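## Task

Bring plate hotel H1 into line with its manifest (slot 1: C15, slot 2: C51, slot 3: C16, slot 4: empty). Every plate whose ID is on the manifest, including one sitting on landing nest L1, must end up pushed fully home in its assigned slot with the ID label facing the front. Any plate whose ID is not listed, or that carries no label, must rest flat within the locators of an unoccupied red quarantine nest (QR1 or QR2). A slot whose listed ID appears on no plate must be left empty. Plates that were already correctly stored, or already in quarantine, must stay exactly as they were. Finish with the hand released and moved away.

## Robot and tools

Robot: one 7-joint arm with a two-finger gripper, in a physics simulator. Two scenes run in sequence, each a fresh random layout; the second task is revealed in the result of finished_scene for scene 1.

Workcell: H1 is a four-slot plate hotel, slot 1 lowest. A plate is stored short end forward and counts as home only once slid in against the back stop; a plate released far short of that may tip off the shelf. Sliding a plate along its H1 shelf is allowed. If the front end shows no label, the plate is either reversed or unlabelled. RG (a regrip nest in front of H1) and recovery nest N6 may be used as intermediate spots. L1 is the landing nest; QR1 and QR2 are quarantine nests, marked red. Every nest has a name label on the deck.

Gripper: fully open the pads are 84 mm apart. Grasp a plate, block or reservoir only across its width and on the body above its base flange; a pad driven down onto a flange can jam and may not come free when opened. The fingers point along the gripper's +z and close along its y axis. end_effector_position marks the point between closed pads, roughly 2 cm short of the fingertips; closing pushes the tips about 10 mm further along +z. Held parts may occasionally be tugged briefly.

Frame: scene frame, origin on the table surface under the arm base, +z up, +y to the left when facing +x. Positions in metres, orientation as quaternion wxyz, velocities m/s and rad/s. The base may be tilted relative to the table, and the reported hand position can be off, more so at long reach.

Tool execute_actions, argument actions: a list holding zero or one item.
- Empty list: no command, just returns the current state.
- Motion item: {"rows": [...], "steps": n}. rows holds 1 to 15 rows; steps is 1 to 15 (default 15), each step 1/30 s. Row k is applied on step k; if rows are fewer than steps, the last row repeats. Each row is one list of 8 numbers for the single arm: seven absolute joint target angles in radians, in order waist, shoulder, upper arm roll, elbow, forearm roll, wrist pitch, wrist roll, then the gripper opening. These are targets, not offsets. Stated joint ranges: waist -6.283..6.283, shoulder -2.059..2.094, upper arm roll -6.283..6.283, elbow -0.192..3.927, forearm roll -6.283..6.283, wrist pitch -1.693..3.142, wrist roll -6.283..6.283. Opening is a unitless value from -1 (closed) to +1 (fully open).
- Wait item: {"steps": n} with no rows, n up to 300; it returns once n steps have elapsed since the previous result, with your reply time counted in.
- Optional pictures (boolean) switches camera images on or off; by default they come with every result.
A refused call sends nothing. Refusal happens when a target sits over 0.010 rad beyond a stated range end and also further out than that joint's last reported angle. True ends may differ by up to 0.010 rad; a target past the true end is clipped there, and 'joint sent to its limit' is reported (possibly about an earlier, still-running action). No such line does not prove more travel exists.

Motion limits: joint targets move at most 3.14 rad/s, taking 0.16 s to reach that speed, with all joints timed to arrive together. Each step the sent target stays within 0.623 rad of the measured angle, and if the targets would place the gripper over 70 mm from its measured position, they are all pulled back proportionally. The simulation keeps running while you think or write: the arm keeps heading to the last row sent until it nearly stops or a step is HELD; fingers still in motion finish moving.

Result lines: the state line gives gripper pose and velocities. Joint positions and Joint velocities list the seven joints in column order (rad, rad/s), then pad gap (m, m/s; 0.084 when fully open). grip_measured is the measured opening on the command scale. To hold something, command an opening well below grip_measured; the lower, the harder the squeeze (about 24 N per pad at most for parts up to ~6 cm wide; fast closing can hit harder). Resending grip_measured gives a light hold; wide parts may slip. 'joint command not followed' means the clearance check (which treats mounting blocks or posts as part of the arm) altered or blocked targets. HELD flags steps where your row was not fully sent.

Faults: load limits in N m are waist 44.5, shoulder 44.5, upper arm roll 26.7, elbow 26.7, forearm roll 26.7, wrist pitch 17.8, wrist roll 17.8, including held weight. Reaching one makes the arm stop, back that joint off slightly, pause 10 s and drop the rest of the call. Holding loads heats motors; MOTOR HOT appears from 65 °C, and at 80 °C an OVER-TEMPERATURE FAULT brakes the arm until it cools. Some heat carries into the next scene.

Tool zoom_image: camera (one of cam_head_left, cam_head_right, cam_high, cam_low, cam_wrist; all 504x504) and region [x0, y0, x1, y1] in pixels, origin top-left, at most 504 by 504; it magnifies the latest image from that camera.

Tool finished_scene: scene (integer 1 or 2) ends that scene irreversibly and reports success; the goal must hold afterward. Answering without any tool call ends all remaining scenes.

Avoid: knocking or placing anything off the table (ends the scene), drops, slips, slams, hard impacts or forceful pushes, and any arm stop. Move smoothly.

Each tool is called as name(argument=value, ...) on one line, values as JSON.

## Session

execute_actions(actions=[])

Scene clock: 0.00 s of 13600.00 s.
end_effector_position=(+0.1274, +0.4437, +0.2709) grip_measured=+1.00 end_effector_quat_wxyz=(+0.158, +0.959, +0.236, +0.022) end_effector_velocity=(-0.000, +0.000, +0.000) end_effector_angular_velocity=(+0.001, +0.000, +0.001)
Joint positions: [ 1.009 -0.344  0.505  0.863 -0.426  1.244  1.452  0.084]
Joint velocities: [ 0.    -0.001  0.001 -0.     0.    -0.    -0.     0.   ]

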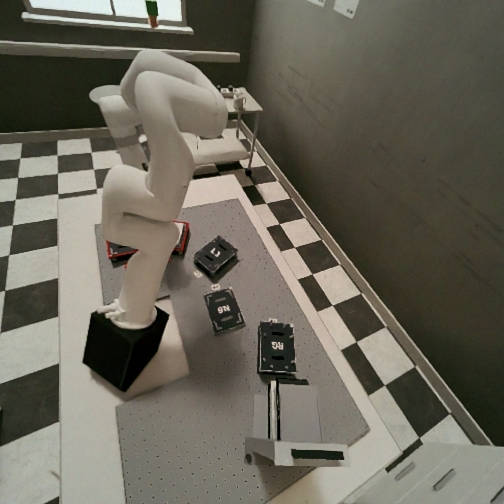

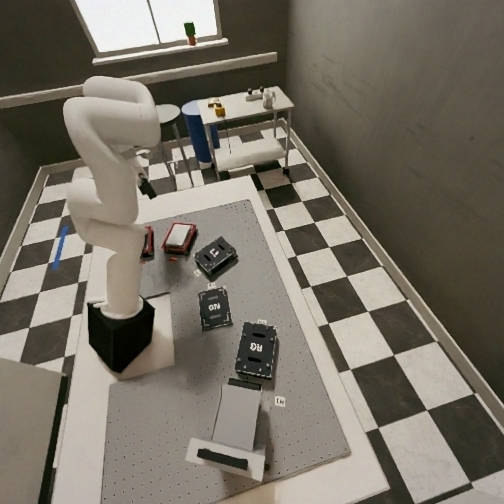

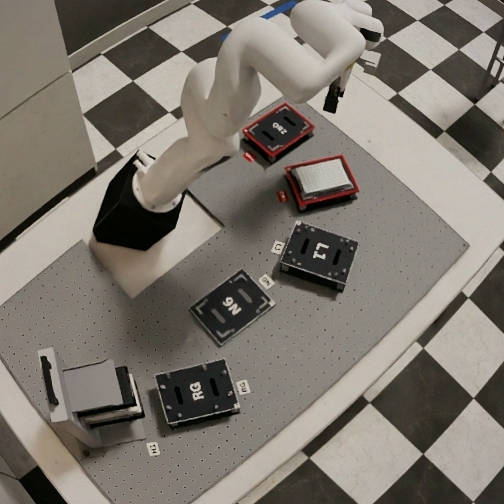

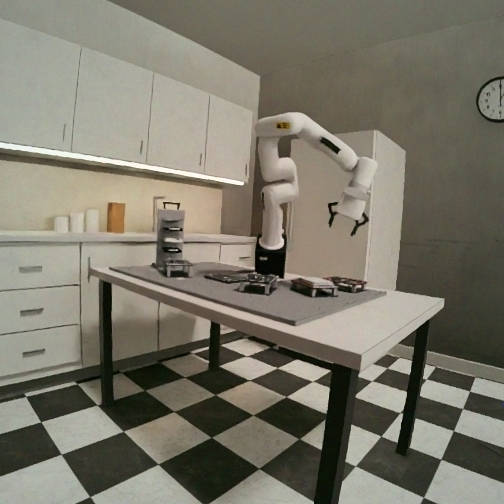

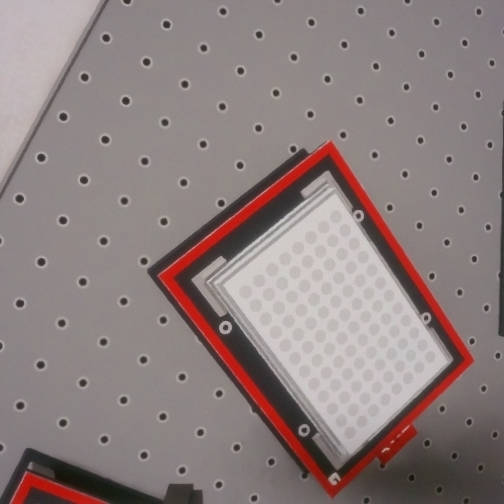

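zoom_image(camera="cam_low", region=[130, 190, 220, 280])

zoom_image(camera="cam_high", region=[20, 320, 270, 480])

zoom_image(camera="cam_head_left", region=[220, 310, 380, 470])

Region (130, 190, 220, 280) of cam_low's 504x504 image, scaled by 5.600, with more detail than that image has.

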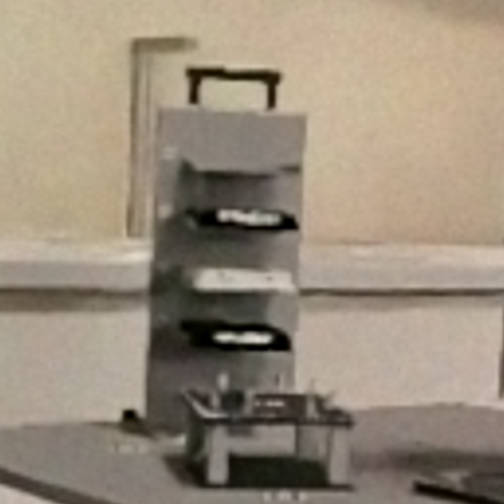

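Region (20, 320, 270, 480) of cam_high's 504x504 image, scaled by 2.016, with more detail than that image has; it fills the top 323 rows of this view, and the rest is white.

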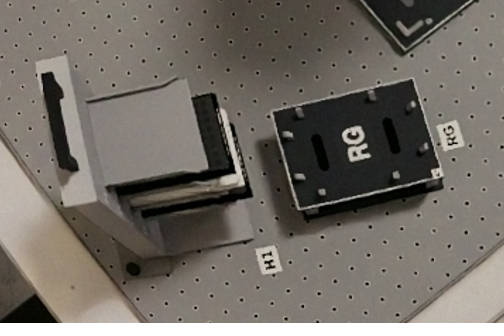

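Region (220, 310, 380, 470) of cam_head_left's 504x504 image, scaled by 3.150, with more detail than that image has.

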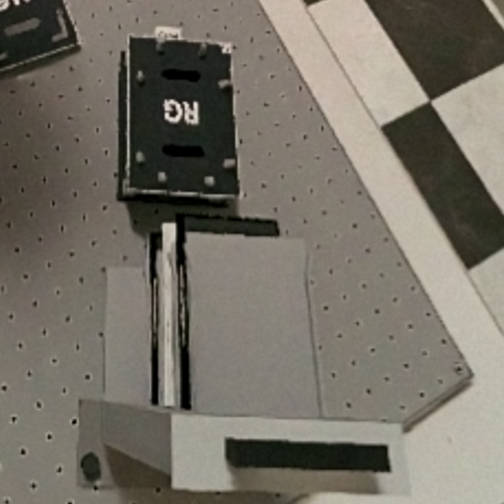

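execute_actions(actions=[{"rows":[[1.009,-0.346,0.495,0.867,-0.424,1.242,1.455,1],[1.008,-0.350,0.475,0.875,-0.419,1.238,1.462,1],[1.008,-0.356,0.445,0.887,-0.412,1.233,1.472,1],[1.008,-0.363,0.405,0.901,-0.403,1.227,1.484,1],[1.007,-0.370,0.360,0.916,-0.393,1.220,1.497,1],[1.007,-0.377,0.314,0.931,-0.383,1.213,1.510,1],[1.007,-0.384,0.268,0.946,-0.373,1.206,1.523,1],[1.006,-0.391,0.222,0.961,-0.363,1.199,1.536,1],[1.006,-0.398,0.176,0.976,-0.353,1.192,1.549,1],[1.006,-0.404,0.130,0.990,-0.343,1.185,1.562,1],[1.005,-0.409,0.084,1.003,-0.333,1.178,1.575,1],[1.005,-0.413,0.038,1.015,-0.323,1.171,1.588,1],[1.005,-0.416,-0.008,1.026,-0.313,1.164,1.601,1],[1.004,-0.418,-0.054,1.036,-0.303,1.157,1.614,1],[1.004,-0.419,-0.100,1.044,-0.293,1.150,1.627,1]]}], pictures=false)

execute_actions(actions=[{"rows":[[1.004,-0.419,-0.146,1.050,-0.283,1.143,1.640,1],[1.003,-0.418,-0.192,1.055,-0.273,1.136,1.653,1],[1.003,-0.416,-0.238,1.058,-0.263,1.129,1.666,1],[1.003,-0.413,-0.284,1.06,-0.253,1.122,1.679,1],[1.002,-0.409,-0.330,1.06,-0.243,1.115,1.692,1],[1.002,-0.404,-0.376,1.06,-0.233,1.108,1.705,1],[1.002,-0.398,-0.422,1.06,-0.223,1.101,1.718,1],[1.001,-0.391,-0.468,1.06,-0.213,1.094,1.731,1],[1.001,-0.383,-0.514,1.06,-0.203,1.087,1.744,1],[1.001,-0.374,-0.560,1.06,-0.193,1.080,1.757,1],[1.0,-0.364,-0.606,1.06,-0.183,1.074,1.770,1],[1.0,-0.353,-0.652,1.06,-0.173,1.068,1.783,1],[1.0,-0.341,-0.698,1.06,-0.163,1.062,1.796,1],[1.0,-0.328,-0.744,1.06,-0.153,1.056,1.809,1],[1.0,-0.314,-0.790,1.06,-0.143,1.050,1.822,1]]}], pictures=false)

execute_actions(actions=[{"rows":[[1.0,-0.298,-0.836,1.06,-0.133,1.046,1.835,1],[1.0,-0.280,-0.882,1.06,-0.123,1.042,1.848,1],[1.0,-0.260,-0.928,1.06,-0.113,1.038,1.861,1],[1.0,-0.238,-0.974,1.06,-0.103,1.034,1.874,1],[1.0,-0.214,-1.020,1.06,-0.093,1.030,1.887,1],[1.0,-0.188,-1.066,1.06,-0.083,1.026,1.900,1],[1.0,-0.159,-1.112,1.06,-0.073,1.022,1.913,1],[1.0,-0.127,-1.158,1.06,-0.063,1.018,1.926,1],[1.0,-0.092,-1.204,1.06,-0.053,1.014,1.939,1],[1.0,-0.054,-1.250,1.06,-0.043,1.010,1.952,1],[1.0,-0.013,-1.294,1.06,-0.033,1.007,1.965,1],[1.0,0.031,-1.334,1.06,-0.024,1.004,1.978,1],[1.0,0.078,-1.369,1.06,-0.016,1.002,1.991,1],[1.0,0.128,-1.398,1.06,-0.009,1.0,2.004,1],[1.0,0.181,-1.420,1.06,-0.004,1.0,2.017,1]]}], pictures=false)

execute_actions(actions=[{"rows":[[0.998,0.237,-1.435,1.06,0,0.999,2.030,1],[0.996,0.296,-1.443,1.059,0,0.998,2.042,1],[0.993,0.358,-1.444,1.058,0,0.997,2.054,1],[0.990,0.422,-1.439,1.057,0,0.996,2.066,1],[0.987,0.487,-1.429,1.056,0,0.995,2.077,1],[0.984,0.552,-1.415,1.055,0,0.994,2.088,1],[0.981,0.617,-1.398,1.054,0,0.993,2.099,1],[0.978,0.682,-1.379,1.053,0,0.992,2.110,1],[0.975,0.745,-1.358,1.052,0,0.991,2.120,1],[0.972,0.805,-1.336,1.051,0,0.990,2.130,1],[0.969,0.861,-1.314,1.050,0,0.989,2.139,1],[0.966,0.911,-1.293,1.049,0,0.988,2.147,1],[0.964,0.954,-1.274,1.048,0,0.987,2.154,1],[0.962,0.989,-1.257,1.047,0,0.986,2.159,1],[0.960,1.015,-1.244,1.046,0,0.986,2.163,1]]}], pictures=false)

execute_actions(actions=[{"rows":[[0.959,1.030,-1.237,1.045,0,0.985,2.165,1],[0.9587,1.0363,-1.2331,1.0446,0,0.9851,2.1653,1]],"steps":15}])

Scene clock: 68.63 s of 13600.00 s.
end_effector_position=(+0.2570, +0.4663, +0.2839) grip_measured=+1.00 end_effector_quat_wxyz=(+0.112, +0.993, -0.022, -0.015) end_effector_velocity=(+0.384, -0.025, +0.011) end_effector_angular_velocity=(+0.186, +0.026, -1.455)
Joint positions: [ 1.005 -0.397  0.158  0.979 -0.35   1.189  1.553  0.084]
Joint velocities: [-0.005 -0.101 -0.986  0.272  0.216 -0.152  0.281  0.   ]
Steps of this call (steps 1 to 90: nothing new was sent; then 65.13 s passed at rest; steps 91 to 105: all 15 steps of this action). Readings (joint positions):
91: [1.009 -0.344 0.505 0.863 -0.426 1.244 1.452]
92: [1.009 -0.345 0.503 0.863 -0.426 1.243 1.453]
94: [1.009 -0.347 0.489 0.869 -0.422 1.240 1.458]
98: [1.009 -0.364 0.393 0.904 -0.400 1.225 1.487]
105: the state above

Scene clock: 69.13 s of 13600.00 s.
end_effector_position=(+0.4223, +0.3823, +0.2468) grip_measured=+1.00 end_effector_quat_wxyz=(+0.113, +0.925, -0.358, -0.059) end_effector_velocity=(+0.251, -0.276, -0.133) end_effector_angular_velocity=(-0.248, +0.061, -1.302)
Joint positions: [ 1.002 -0.387 -0.338  1.043 -0.242  1.115  1.694  0.084]
Joint velocities: [-0.005  0.142 -0.968  0.038  0.211 -0.139  0.273  0.   ]
Steps of this call (steps 1 to 15: all 15 steps of this action). Readings (joint positions):
1: [1.005 -0.400 0.125 0.987 -0.342 1.184 1.563]
2: [1.005 -0.403 0.092 0.996 -0.335 1.179 1.572]
4: [1.004 -0.407 0.026 1.010 -0.321 1.169 1.591]
8: [1.004 -0.408 -0.108 1.029 -0.292 1.149 1.629]
15: the state above

Scene clock: 69.63 s of 13600.00 s.
end_effector_position=(+0.5022, +0.2115, +0.1728) grip_measured=+1.00 end_effector_quat_wxyz=(+0.195, +0.759, -0.619, -0.052) end_effector_velocity=(+0.061, -0.394, -0.152) end_effector_angular_velocity=(-0.737, +0.019, -1.054)
Joint positions: [ 1.001 -0.231 -0.803  1.053 -0.139  1.059  1.828  0.084]
Joint velocities: [-0.001  0.563 -0.877  0.01   0.202 -0.089  0.274  0.   ]
Steps of this call (steps 1 to 15: all 15 steps of this action). Readings (joint positions):
1: [1.002 -0.382 -0.370 1.044 -0.235 1.110 1.703]
2: [1.002 -0.377 -0.402 1.045 -0.228 1.106 1.712]
4: [1.001 -0.364 -0.466 1.047 -0.214 1.097 1.730]
8: [1.001 -0.329 -0.592 1.050 -0.186 1.082 1.766]
15: the state above

Scene clock: 70.13 s of 13600.00 s.
end_effector_position=(+0.4878, +0.0063, +0.1179) grip_measured=+1.00 end_effector_quat_wxyz=(-0.386, -0.544, +0.736, -0.112) end_effector_velocity=(-0.111, -0.386, -0.064) end_effector_angular_velocity=(-1.718, +0.051, -0.272)
Joint positions: [ 0.985  0.282 -1.148  1.053 -0.052  1.016  2.007  0.084]
Joint velocities: [-0.072  1.619 -0.372 -0.014  0.166 -0.096  0.478  0.   ]
Steps of this call (steps 1 to 15: all 15 steps of this action). Readings (joint positions):
1: [1.001 -0.212 -0.832 1.054 -0.132 1.056 1.837]
2: [1.000 -0.190 -0.861 1.054 -0.126 1.053 1.846]
4: [1.000 -0.143 -0.917 1.054 -0.114 1.048 1.865]
8: [0.997 -0.022 -1.017 1.055 -0.091 1.037 1.907]
15: the state above

Scene clock: 70.63 s of 13600.00 s.
end_effector_position=(+0.4381, -0.1397, +0.1290) grip_measured=+1.00 end_effector_quat_wxyz=(+0.579, +0.398, -0.615, +0.359) end_effector_velocity=(+0.022, -0.027, +0.024) end_effector_angular_velocity=(-0.165, -0.043, +0.071)
Joint positions: [ 0.959  1.021 -1.231  1.043 -0.001  0.986  2.162  0.084]
Joint velocities: [-0.002  0.17  -0.064  0.033  0.013 -0.015  0.041  0.   ]
Steps of this call (steps 1 to 15: all 15 steps of this action). Readings (joint positions):
1: [0.982 0.337 -1.160 1.052 -0.046 1.013 2.023]
2: [0.980 0.396 -1.169 1.052 -0.041 1.010 2.039]
4: [0.976 0.517 -1.183 1.050 -0.032 1.005 2.067]
8: [0.968 0.774 -1.206 1.047 -0.016 0.995 2.116]
15: the state above

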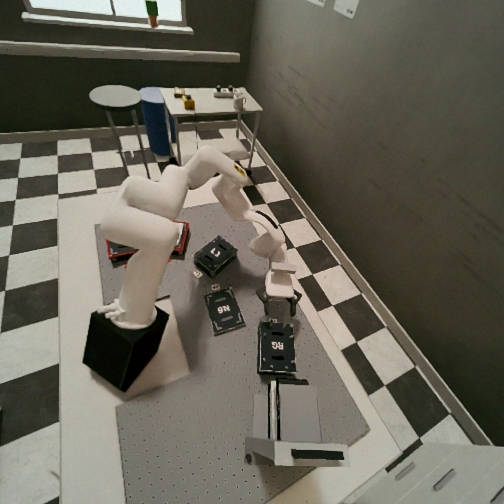

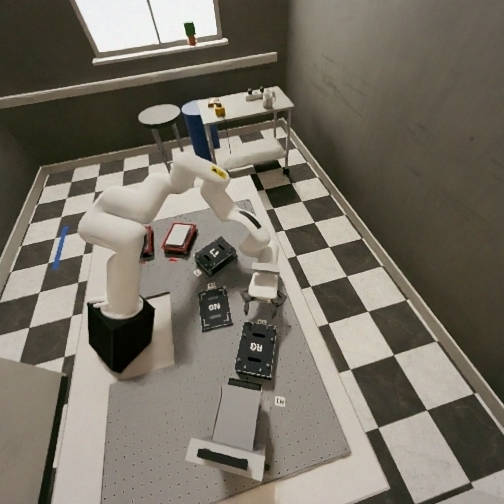

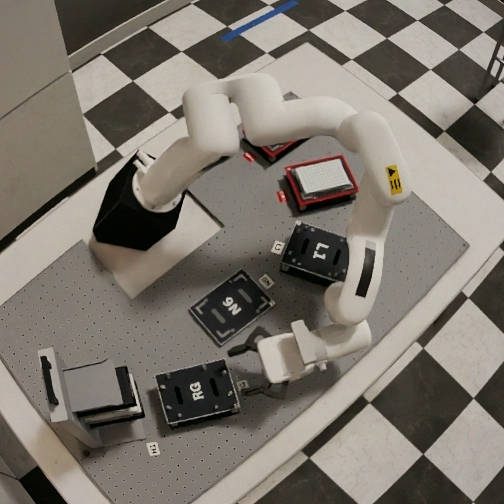

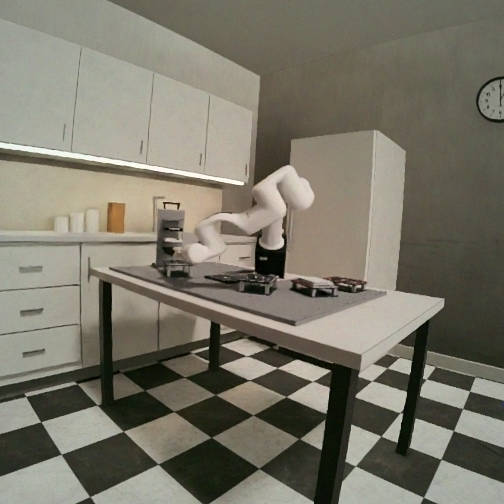

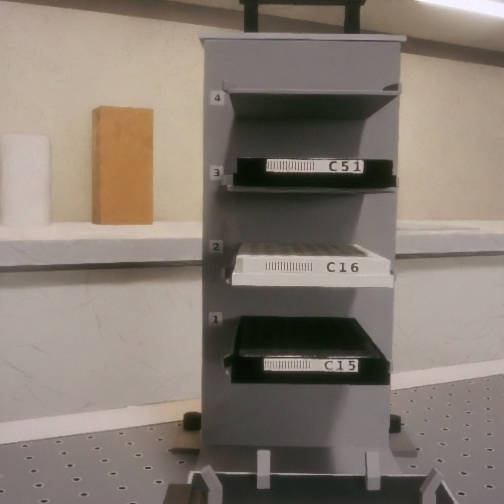

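execute_actions(actions=[])

zoom_image(camera="cam_wrist", region=[190, 20, 420, 250])

zoom_image(camera="cam_wrist", region=[190, 220, 420, 450])

Scene clock: 76.83 s of 13600.00 s.
end_effector_position=(+0.4383, -0.1418, +0.1300) grip_measured=+1.00 end_effector_quat_wxyz=(+0.581, +0.395, -0.611, +0.364) end_effector_velocity=(+0.000, +0.000, -0.000) end_effector_angular_velocity=(+0.001, -0.000, +0.000)
Joint positions: [ 0.959  1.036 -1.233  1.045 -0.     0.985  2.165  0.084]
Joint velocities: [ 0.    -0.     0.001  0.    -0.     0.     0.    -0.   ]
Steps of this call (steps 1 to 30: the robot went on to your last target; steps 31 to 90: nothing new was sent; then 3.20 s passed at rest). Readings (joint positions):
1: [0.959 1.026 -1.233 1.044 -0.001 0.986 2.163]
2: [0.959 1.028 -1.234 1.045 -0.000 0.985 2.164]
4: [0.959 1.031 -1.235 1.046 -0.000 0.985 2.165]
8: [0.959 1.034 -1.234 1.045 -0.000 0.985 2.165]
90: the state above
The arm was judged still, so your last target was given up. Only a new action makes it travel on or press farther. Fingers that are still opening or closing keep moving.

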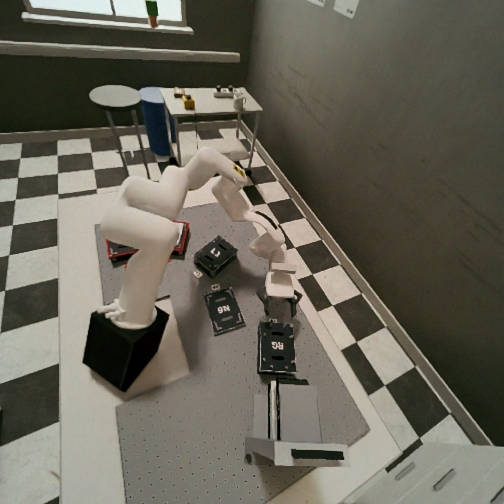

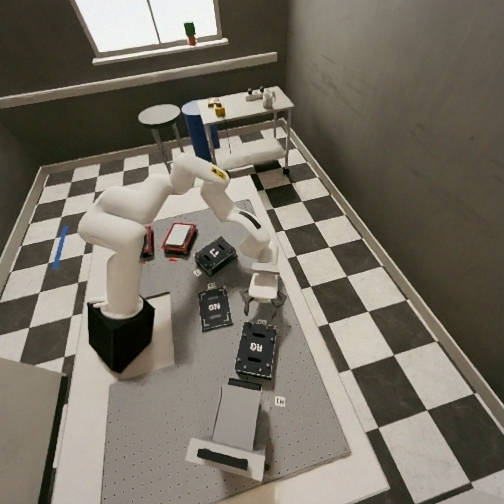

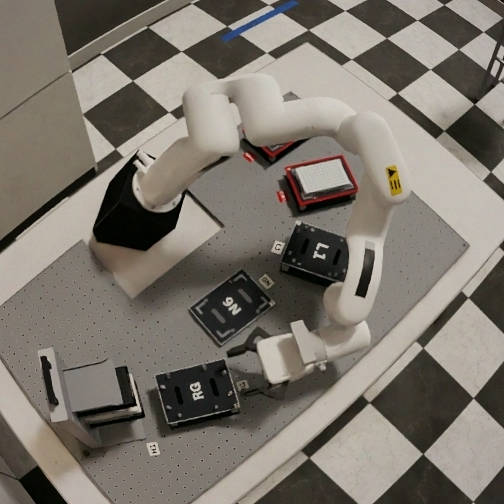

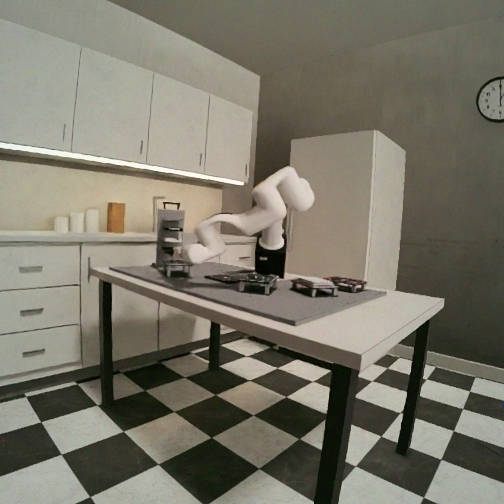

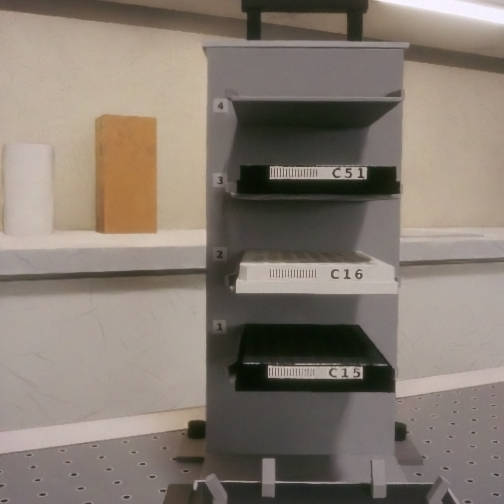

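Region (190, 20, 420, 250) of cam_wrist's 504x504 image, scaled by 2.191, with more detail than that image has.

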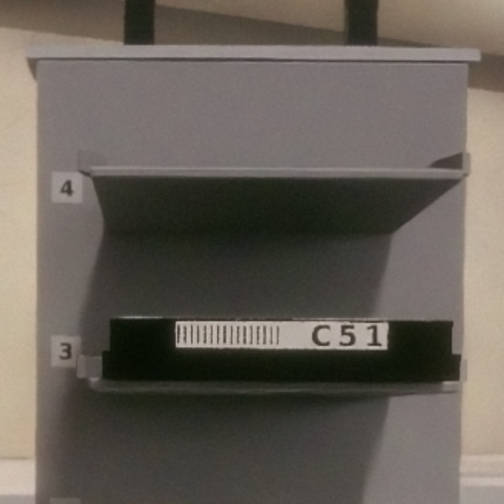

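Region (190, 220, 420, 450) of cam_wrist's 504x504 image, scaled by 2.191, with more detail than that image has.

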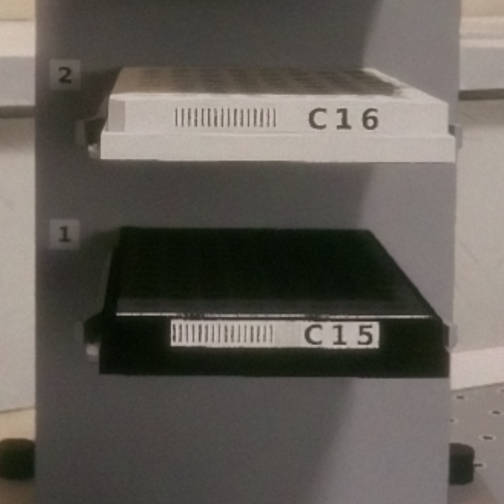

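execute_actions(actions=[{"rows":[[0.9574,1.0362,-1.2357,1.0399,0,0.9796,2.1621,1],[0.9547,1.0358,-1.2410,1.0305,0,0.9685,2.1557,1],[0.9507,1.0354,-1.2489,1.0165,0,0.9519,2.1460,1],[0.9454,1.0348,-1.2595,0.9977,0,0.9298,2.1332,1],[0.9393,1.0341,-1.2718,0.9759,0,0.9041,2.1182,1],[0.9331,1.0334,-1.2841,0.9540,0,0.8783,2.1032,1],[0.9269,1.0327,-1.2964,0.9321,0,0.8525,2.0882,1],[0.9207,1.0320,-1.3087,0.9102,0,0.8267,2.0732,1],[0.9145,1.0313,-1.3211,0.8884,0,0.8009,2.0583,1],[0.9083,1.0306,-1.3334,0.8665,0,0.7751,2.0433,1],[0.9021,1.0299,-1.3457,0.8446,0,0.7493,2.0283,1],[0.8959,1.0292,-1.3580,0.8227,0,0.7235,2.0133,1],[0.8897,1.0285,-1.3703,0.8009,0,0.6977,1.9983,1],[0.8836,1.0278,-1.3826,0.7790,0,0.6720,1.9833,1],[0.8783,1.0272,-1.3932,0.7602,0,0.6499,1.9705,1]]}], pictures=false)

execute_actions(actions=[{"rows":[[0.8743,1.0268,-1.4011,0.7462,0,0.6333,1.9608,1],[0.8716,1.0265,-1.4064,0.7368,0,0.6222,1.9544,1],[0.8703,1.0263,-1.4090,0.7321,0,0.6167,1.9512,1]],"steps":15}], pictures=false)

execute_actions(actions=[{"steps":8}])

zoom_image(camera="cam_wrist", region=[190, 254, 504, 504])

Scene clock: 197.33 s of 13600.00 s.
end_effector_position=(+0.4089, -0.2223, +0.1963) grip_measured=+1.00 end_effector_quat_wxyz=(+0.581, +0.390, -0.616, +0.362) end_effector_velocity=(-0.128, -0.222, +0.218) end_effector_angular_velocity=(-0.008, -0.010, -0.033)
Joint positions: [ 0.901  1.03  -1.347  0.843 -0.     0.749  2.028  0.084]
Joint velocities: [-0.179 -0.021 -0.358 -0.64  -0.    -0.755 -0.439 -0.   ]
Steps of this call (steps 1 to 90: nothing new was sent; then 117.00 s passed at rest; steps 91 to 105: all 15 steps of this action). Readings (joint positions):
91: [0.959 1.036 -1.233 1.044 0.000 0.985 2.165]
92: [0.959 1.036 -1.234 1.044 0.000 0.983 2.164]
94: [0.957 1.036 -1.237 1.036 0.000 0.973 2.159]
98: [0.943 1.034 -1.265 0.986 0.000 0.915 2.125]
105: the state above

Scene clock: 197.83 s of 13600.00 s.
end_effector_position=(+0.3846, -0.2567, +0.2335) grip_measured=+1.00 end_effector_quat_wxyz=(+0.582, +0.389, -0.616, +0.361) end_effector_velocity=(-0.004, -0.003, +0.005) end_effector_angular_velocity=(-0.005, -0.003, -0.008)
Joint positions: [ 0.871  1.026 -1.408  0.733 -0.     0.617  1.951  0.084]
Joint velocities: [-0.004 -0.001 -0.007 -0.009 -0.001 -0.005 -0.003 -0.   ]
Steps of this call (steps 1 to 15: all 15 steps of this action). Readings (joint positions):
1: [0.895 1.029 -1.359 0.822 -0.000 0.723 2.013]
2: [0.889 1.029 -1.371 0.801 -0.000 0.699 1.999]
4: [0.879 1.027 -1.391 0.766 -0.000 0.659 1.976]
8: [0.871 1.026 -1.406 0.738 0.000 0.625 1.956]
15: the state above

Scene clock: 198.10 s of 13600.00 s.
end_effector_position=(+0.3841, -0.2571, +0.2341) grip_measured=+1.00 end_effector_quat_wxyz=(+0.582, +0.388, -0.616, +0.361) end_effector_velocity=(-0.000, -0.001, +0.001) end_effector_angular_velocity=(-0.002, -0.002, -0.001)
Joint positions: [ 0.87   1.026 -1.409  0.732 -0.     0.617  1.951  0.084]
Joint velocities: [-0.001  0.    -0.002 -0.001 -0.    -0.001  0.    -0.   ]
Steps of this call (steps 1 to 8: the robot went on to your last target). Readings (joint positions):
1: [0.871 1.026 -1.408 0.733 -0.000 0.617 1.951]
2: [0.871 1.026 -1.408 0.733 -0.000 0.617 1.951]
4: [0.871 1.026 -1.409 0.733 -0.000 0.617 1.951]
8: the state above

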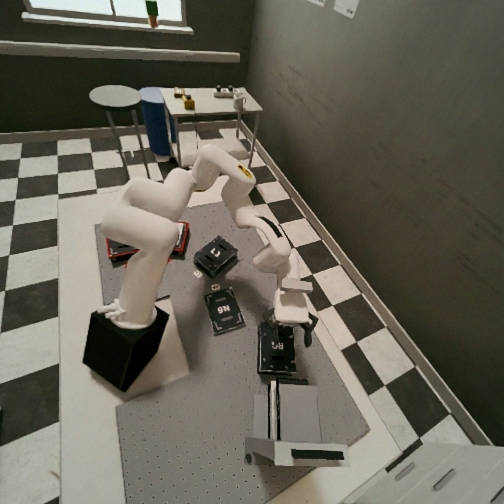

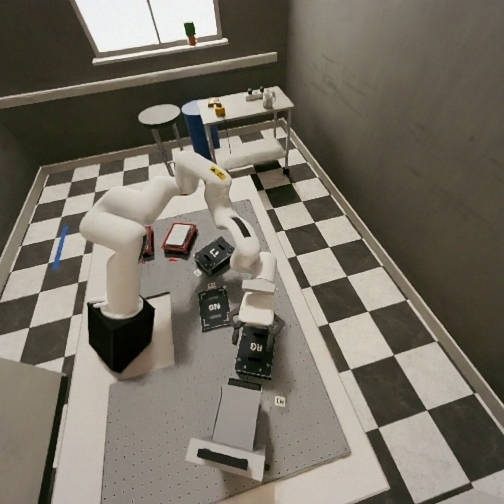

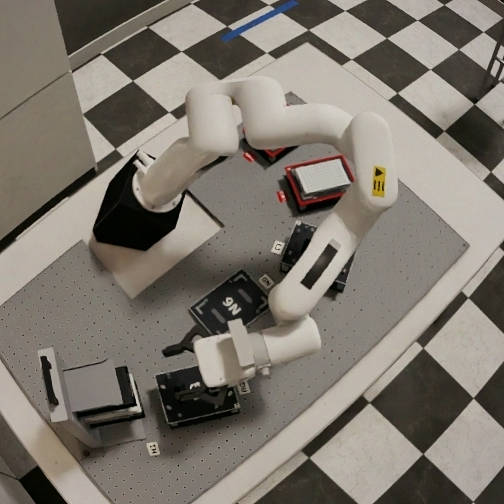

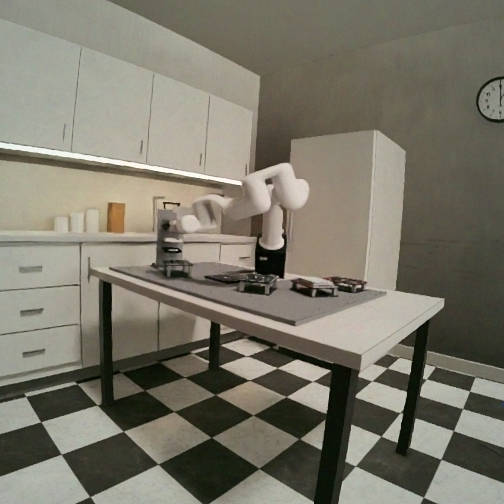

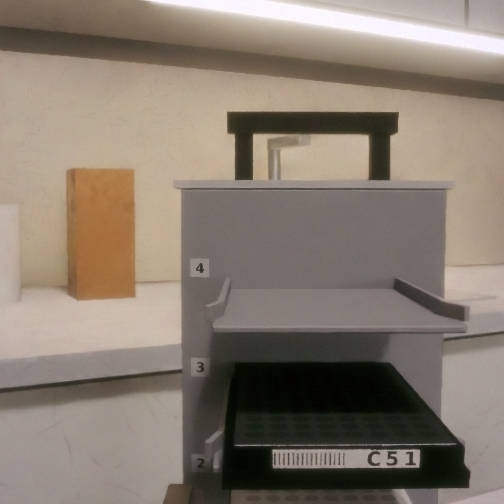

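Region (190, 254, 504, 504) of cam_wrist's 504x504 image, scaled by 1.605, with more detail than that image has; it fills the top 401 rows of this view, and the rest is white.

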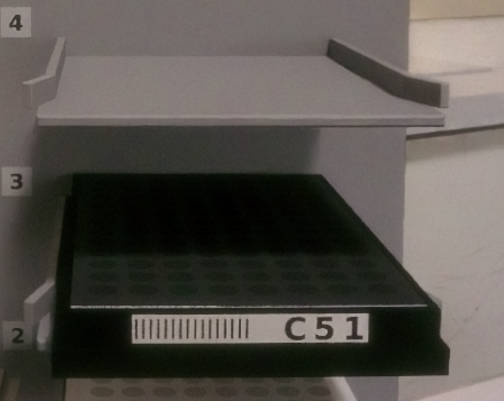

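execute_actions(actions=[{"rows":[[0.8633,1.0276,-1.4058,0.7310,0,0.6099,1.9509,1],[0.8492,1.0302,-1.3994,0.7280,0,0.5962,1.9502,1],[0.8280,1.0335,-1.3899,0.7240,0,0.5750,1.9492,1],[0.8045,1.0370,-1.3793,0.7205,0,0.5515,1.9481,1],[0.7787,1.0410,-1.3676,0.7175,0,0.5255,1.9469,1],[0.7528,1.0455,-1.3559,0.7150,0,0.5000,1.9458,1],[0.7270,1.0505,-1.3442,0.7135,0,0.4750,1.9446,1],[0.7011,1.0556,-1.3325,0.7125,0,0.4505,1.9434,1],[0.6776,1.0605,-1.3219,0.7123,0,0.4285,1.9423,1],[0.6565,1.0652,-1.3124,0.7127,0,0.4088,1.9413,1],[0.6424,1.0684,-1.3060,0.7131,0,0.3957,1.9406,1],[0.6353,1.0700,-1.3028,0.7134,0,0.3892,1.9403,1]],"steps":15}], pictures=false)

execute_actions(actions=[{"steps":15}])

zoom_image(camera="cam_wrist", region=[150, 304, 504, 504])

Scene clock: 218.97 s of 13600.00 s.
end_effector_position=(+0.3511, -0.3213, +0.2365) grip_measured=+1.00 end_effector_quat_wxyz=(+0.584, +0.385, -0.616, +0.362) end_effector_velocity=(-0.037, -0.073, +0.001) end_effector_angular_velocity=(+0.006, -0.003, +0.008)
Joint positions: [ 0.653  1.066 -1.312  0.712  0.     0.41   1.941  0.084]
Joint velocities: [-0.264  0.054  0.117 -0.004  0.    -0.251 -0.013  0.   ]
Steps of this call (steps 1 to 15: the robot went on to your last target; steps 16 to 90: nothing new was sent; then 17.37 s passed at rest; steps 91 to 105: all 15 steps of this action). Readings (joint positions):
91: [0.870 1.026 -1.409 0.732 0.000 0.616 1.951]
92: [0.869 1.027 -1.408 0.732 0.000 0.615 1.951]
94: [0.858 1.029 -1.403 0.731 -0.000 0.603 1.951]
98: [0.793 1.039 -1.374 0.721 -0.000 0.539 1.948]
105: the state above

Scene clock: 219.47 s of 13600.00 s.
end_effector_position=(+0.3503, -0.3260, +0.2352) grip_measured=+1.00 end_effector_quat_wxyz=(+0.582, +0.388, -0.616, +0.362) end_effector_velocity=(-0.002, -0.001, +0.000) end_effector_angular_velocity=(-0.001, +0.002, -0.002)
Joint positions: [ 0.636  1.07  -1.303  0.713  0.     0.389  1.94   0.084]
Joint velocities: [-0.002  0.001  0.002 -0.001 -0.    -0.001  0.    -0.   ]
Steps of this call (steps 1 to 15: the robot went on to your last target). Readings (joint positions):
1: [0.646 1.068 -1.309 0.712 0.000 0.403 1.941]
2: [0.642 1.069 -1.307 0.712 0.000 0.398 1.941]
4: [0.639 1.069 -1.304 0.714 -0.000 0.393 1.940]
8: [0.637 1.070 -1.303 0.714 -0.000 0.390 1.940]
15: the state above

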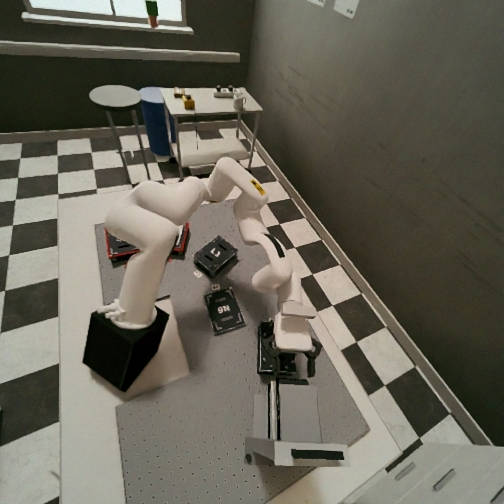

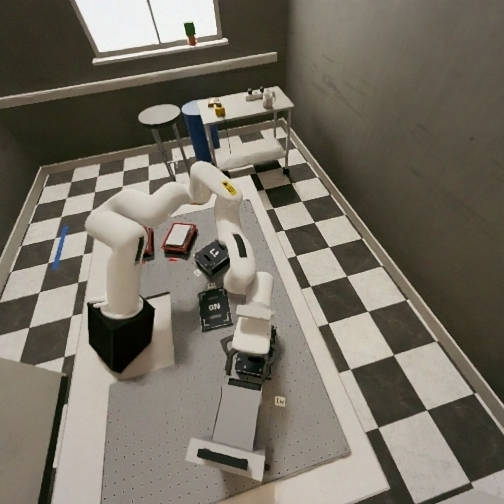

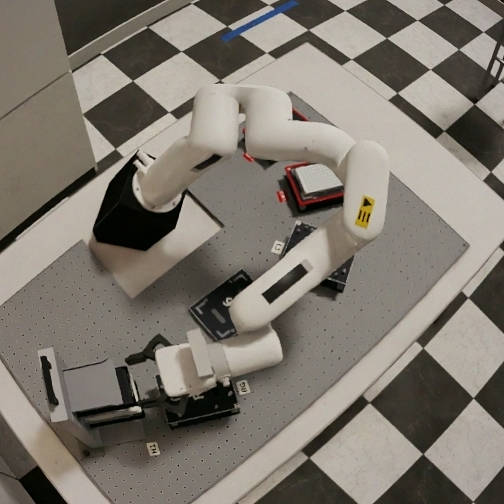

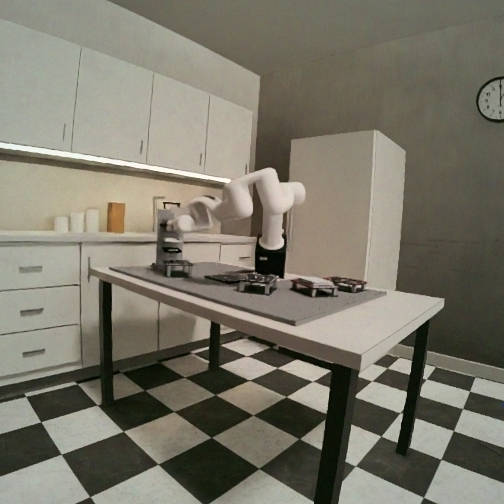

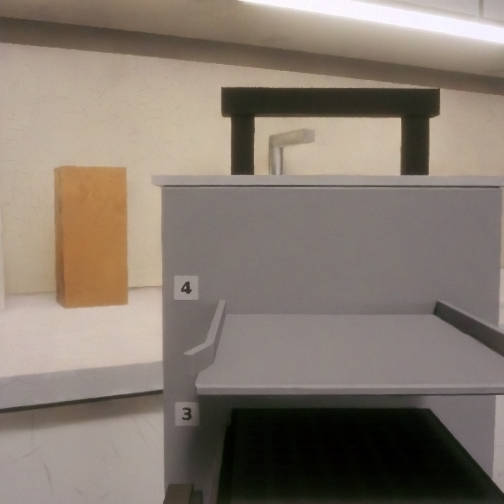

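Region (150, 304, 504, 504) of cam_wrist's 504x504 image, scaled by 1.424, with more detail than that image has; it fills the top 285 rows of this view, and the rest is white.

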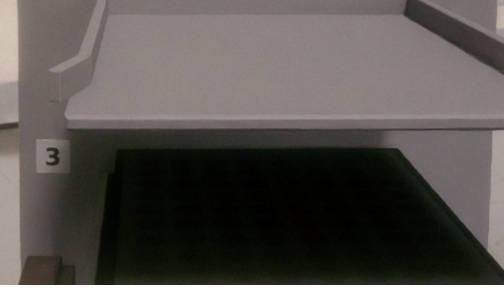

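execute_actions(actions=[{"rows":[[0.6363,1.0699,-1.3029,0.7117,0,0.3884,1.9407,1]],"steps":15}])

zoom_image(camera="cam_wrist", region=[150, 344, 310, 504])

Scene clock: 225.50 s of 13600.00 s.
end_effector_position=(+0.3497, -0.3260, +0.2353) grip_measured=+1.00 end_effector_quat_wxyz=(+0.582, +0.388, -0.616, +0.362) end_effector_velocity=(+0.000, -0.000, +0.000) end_effector_angular_velocity=(-0.000, -0.001, +0.000)
Joint positions: [ 0.636  1.07  -1.303  0.712  0.     0.388  1.941  0.084]
Joint velocities: [ 0.    -0.    -0.001 -0.     0.001 -0.    -0.001 -0.   ]
Steps of this call (steps 1 to 15: the robot went on to your last target; steps 16 to 90: nothing new was sent; then 2.53 s passed at rest; steps 91 to 105: all 15 steps of this action). Readings (joint positions):
91: [0.635 1.070 -1.303 0.713 0.000 0.389 1.940]
92: [0.636 1.070 -1.303 0.713 0.000 0.389 1.940]
94: [0.636 1.070 -1.303 0.712 0.000 0.389 1.941]
98: [0.636 1.070 -1.303 0.712 -0.000 0.388 1.941]
105: the state above

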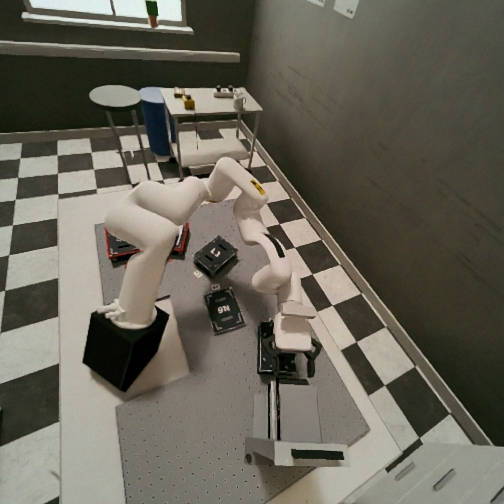

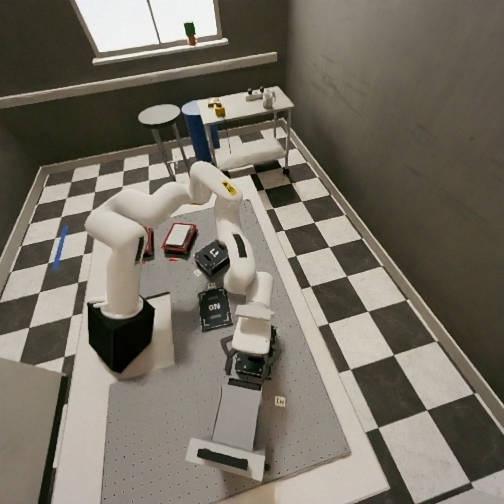

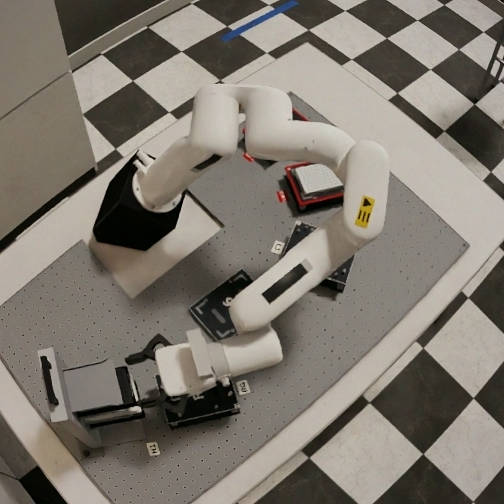

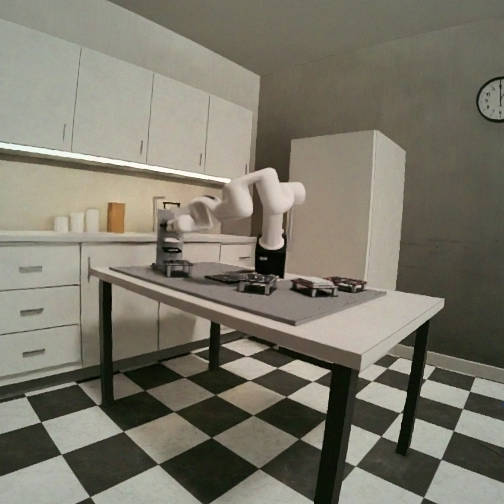

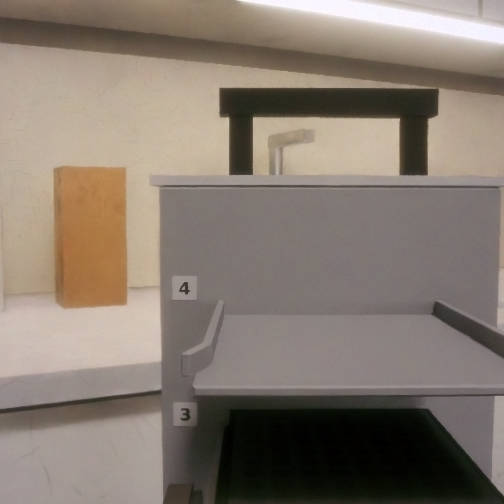

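Region (150, 344, 310, 504) of cam_wrist's 504x504 image, scaled by 3.150, with more detail than that image has.

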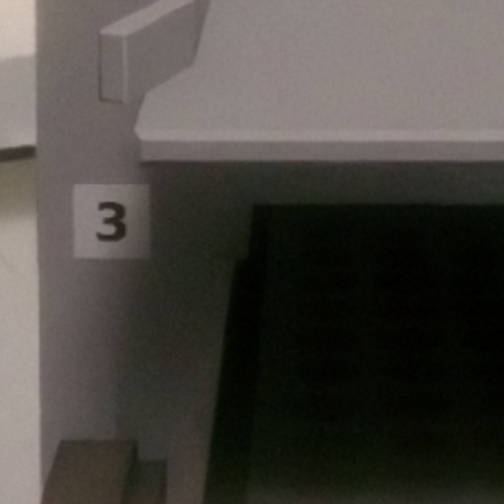

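execute_actions(actions=[{"rows":[[0.6337,1.0705,-1.3018,0.7119,0,0.3862,1.9406,1],[0.6293,1.0714,-1.2999,0.7121,0,0.3826,1.9404,1],[0.6241,1.0726,-1.2976,0.7125,0,0.3782,1.9401,1],[0.6188,1.0738,-1.2953,0.7129,0,0.3738,1.9398,1],[0.6135,1.0750,-1.2930,0.7133,0,0.3695,1.9396,1],[0.6082,1.0762,-1.2908,0.7138,0,0.3651,1.9393,1],[0.6029,1.0774,-1.2885,0.7143,0,0.3608,1.9391,1],[0.5976,1.0786,-1.2862,0.7147,0,0.3564,1.9388,1],[0.5922,1.0799,-1.2839,0.7153,0,0.3521,1.9386,1],[0.5868,1.0811,-1.2815,0.7158,0,0.3478,1.9383,1],[0.5815,1.0824,-1.2792,0.7164,0,0.3434,1.9380,1],[0.5761,1.0837,-1.2769,0.7170,0,0.3391,1.9378,1],[0.5706,1.0850,-1.2746,0.7176,0,0.3348,1.9375,1],[0.5652,1.0863,-1.2722,0.7183,0,0.3305,1.9373,1],[0.5597,1.0876,-1.2699,0.7189,0,0.3262,1.9370,1]]}], pictures=false)

execute_actions(actions=[{"rows":[[0.5542,1.0889,-1.2675,0.7196,0,0.3219,1.9367,1],[0.5497,1.0900,-1.2656,0.7202,0,0.3184,1.9365,1],[0.5469,1.0907,-1.2644,0.7206,0,0.3162,1.9364,1]],"steps":15}])

zoom_image(camera="cam_wrist", region=[150, 344, 310, 504])

zoom_image(camera="cam_high", region=[70, 320, 190, 440])

Scene clock: 244.40 s of 13600.00 s.
end_effector_position=(+0.3422, -0.3414, +0.2354) grip_measured=+1.00 end_effector_quat_wxyz=(+0.582, +0.388, -0.616, +0.362) end_effector_velocity=(-0.021, -0.042, -0.000) end_effector_angular_velocity=(+0.001, -0.001, -0.002)
Joint positions: [ 0.579  1.083 -1.278  0.717  0.     0.341  1.938  0.084]
Joint velocities: [-0.16   0.038  0.069  0.019  0.    -0.127 -0.008  0.   ]
Steps of this call (steps 1 to 15: the robot went on to your last target; steps 16 to 90: nothing new was sent; then 15.40 s passed at rest; steps 91 to 105: all 15 steps of this action). Readings (joint positions):
91: [0.636 1.070 -1.303 0.712 0.000 0.388 1.941]
92: [0.636 1.070 -1.303 0.712 0.000 0.388 1.941]
94: [0.632 1.071 -1.301 0.712 -0.000 0.384 1.940]
98: [0.615 1.075 -1.294 0.713 -0.000 0.371 1.940]
105: the state above

Scene clock: 244.90 s of 13600.00 s.
end_effector_position=(+0.3382, -0.3496, +0.2353) grip_measured=+1.00 end_effector_quat_wxyz=(+0.582, +0.388, -0.616, +0.362) end_effector_velocity=(-0.001, -0.000, -0.000) end_effector_angular_velocity=(+0.000, -0.001, -0.001)
Joint positions: [ 0.547  1.091 -1.264  0.721 -0.     0.316  1.936  0.084]
Joint velocities: [-0.002  0.     0.001 -0.001  0.001 -0.002 -0.     0.   ]
Steps of this call (steps 1 to 15: all 15 steps of this action). Readings (joint positions):
1: [0.573 1.084 -1.276 0.717 -0.000 0.337 1.938]
2: [0.568 1.086 -1.273 0.718 -0.000 0.333 1.937]
4: [0.558 1.088 -1.269 0.719 -0.000 0.325 1.937]
8: [0.549 1.090 -1.265 0.720 0.000 0.318 1.937]
15: the state above

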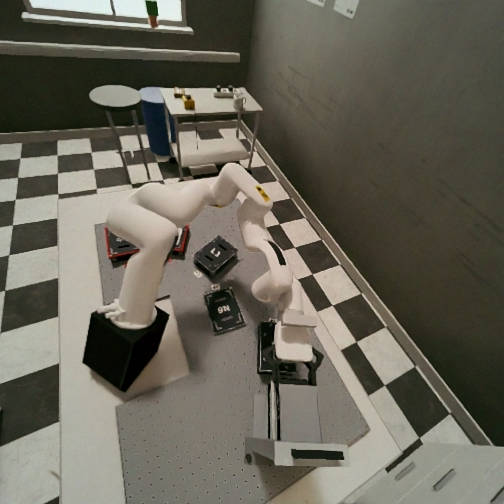

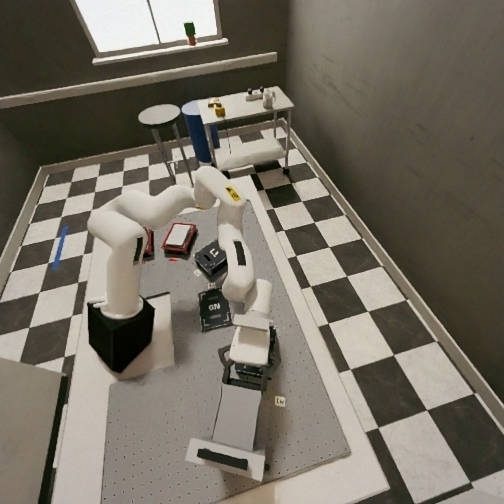

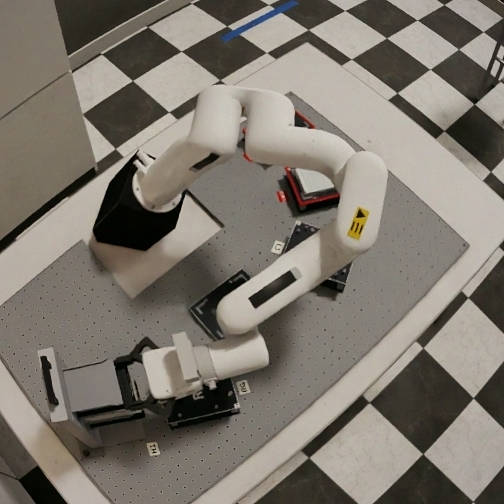

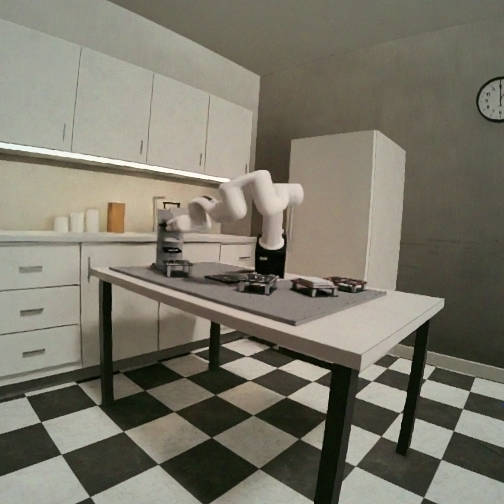

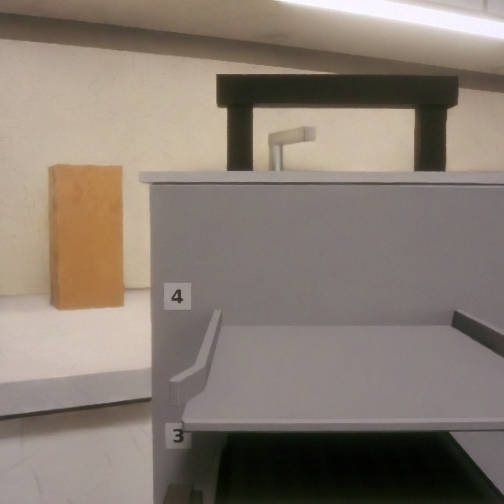

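Region (150, 344, 310, 504) of cam_wrist's 504x504 image, scaled by 3.150, with more detail than that image has.

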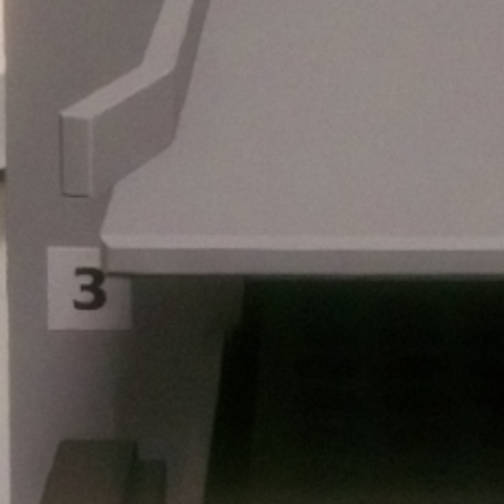

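Region (70, 320, 190, 440) of cam_high's 504x504 image, scaled by 4.200, with more detail than that image has.

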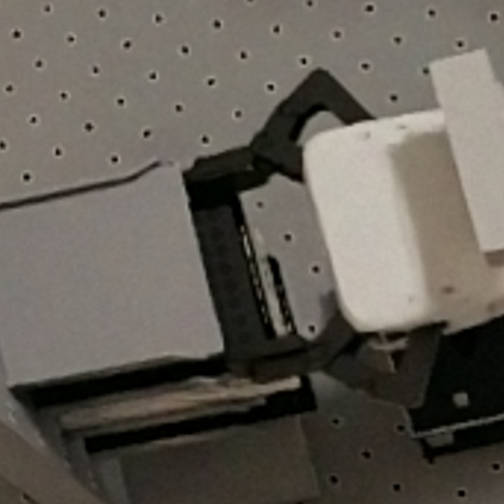

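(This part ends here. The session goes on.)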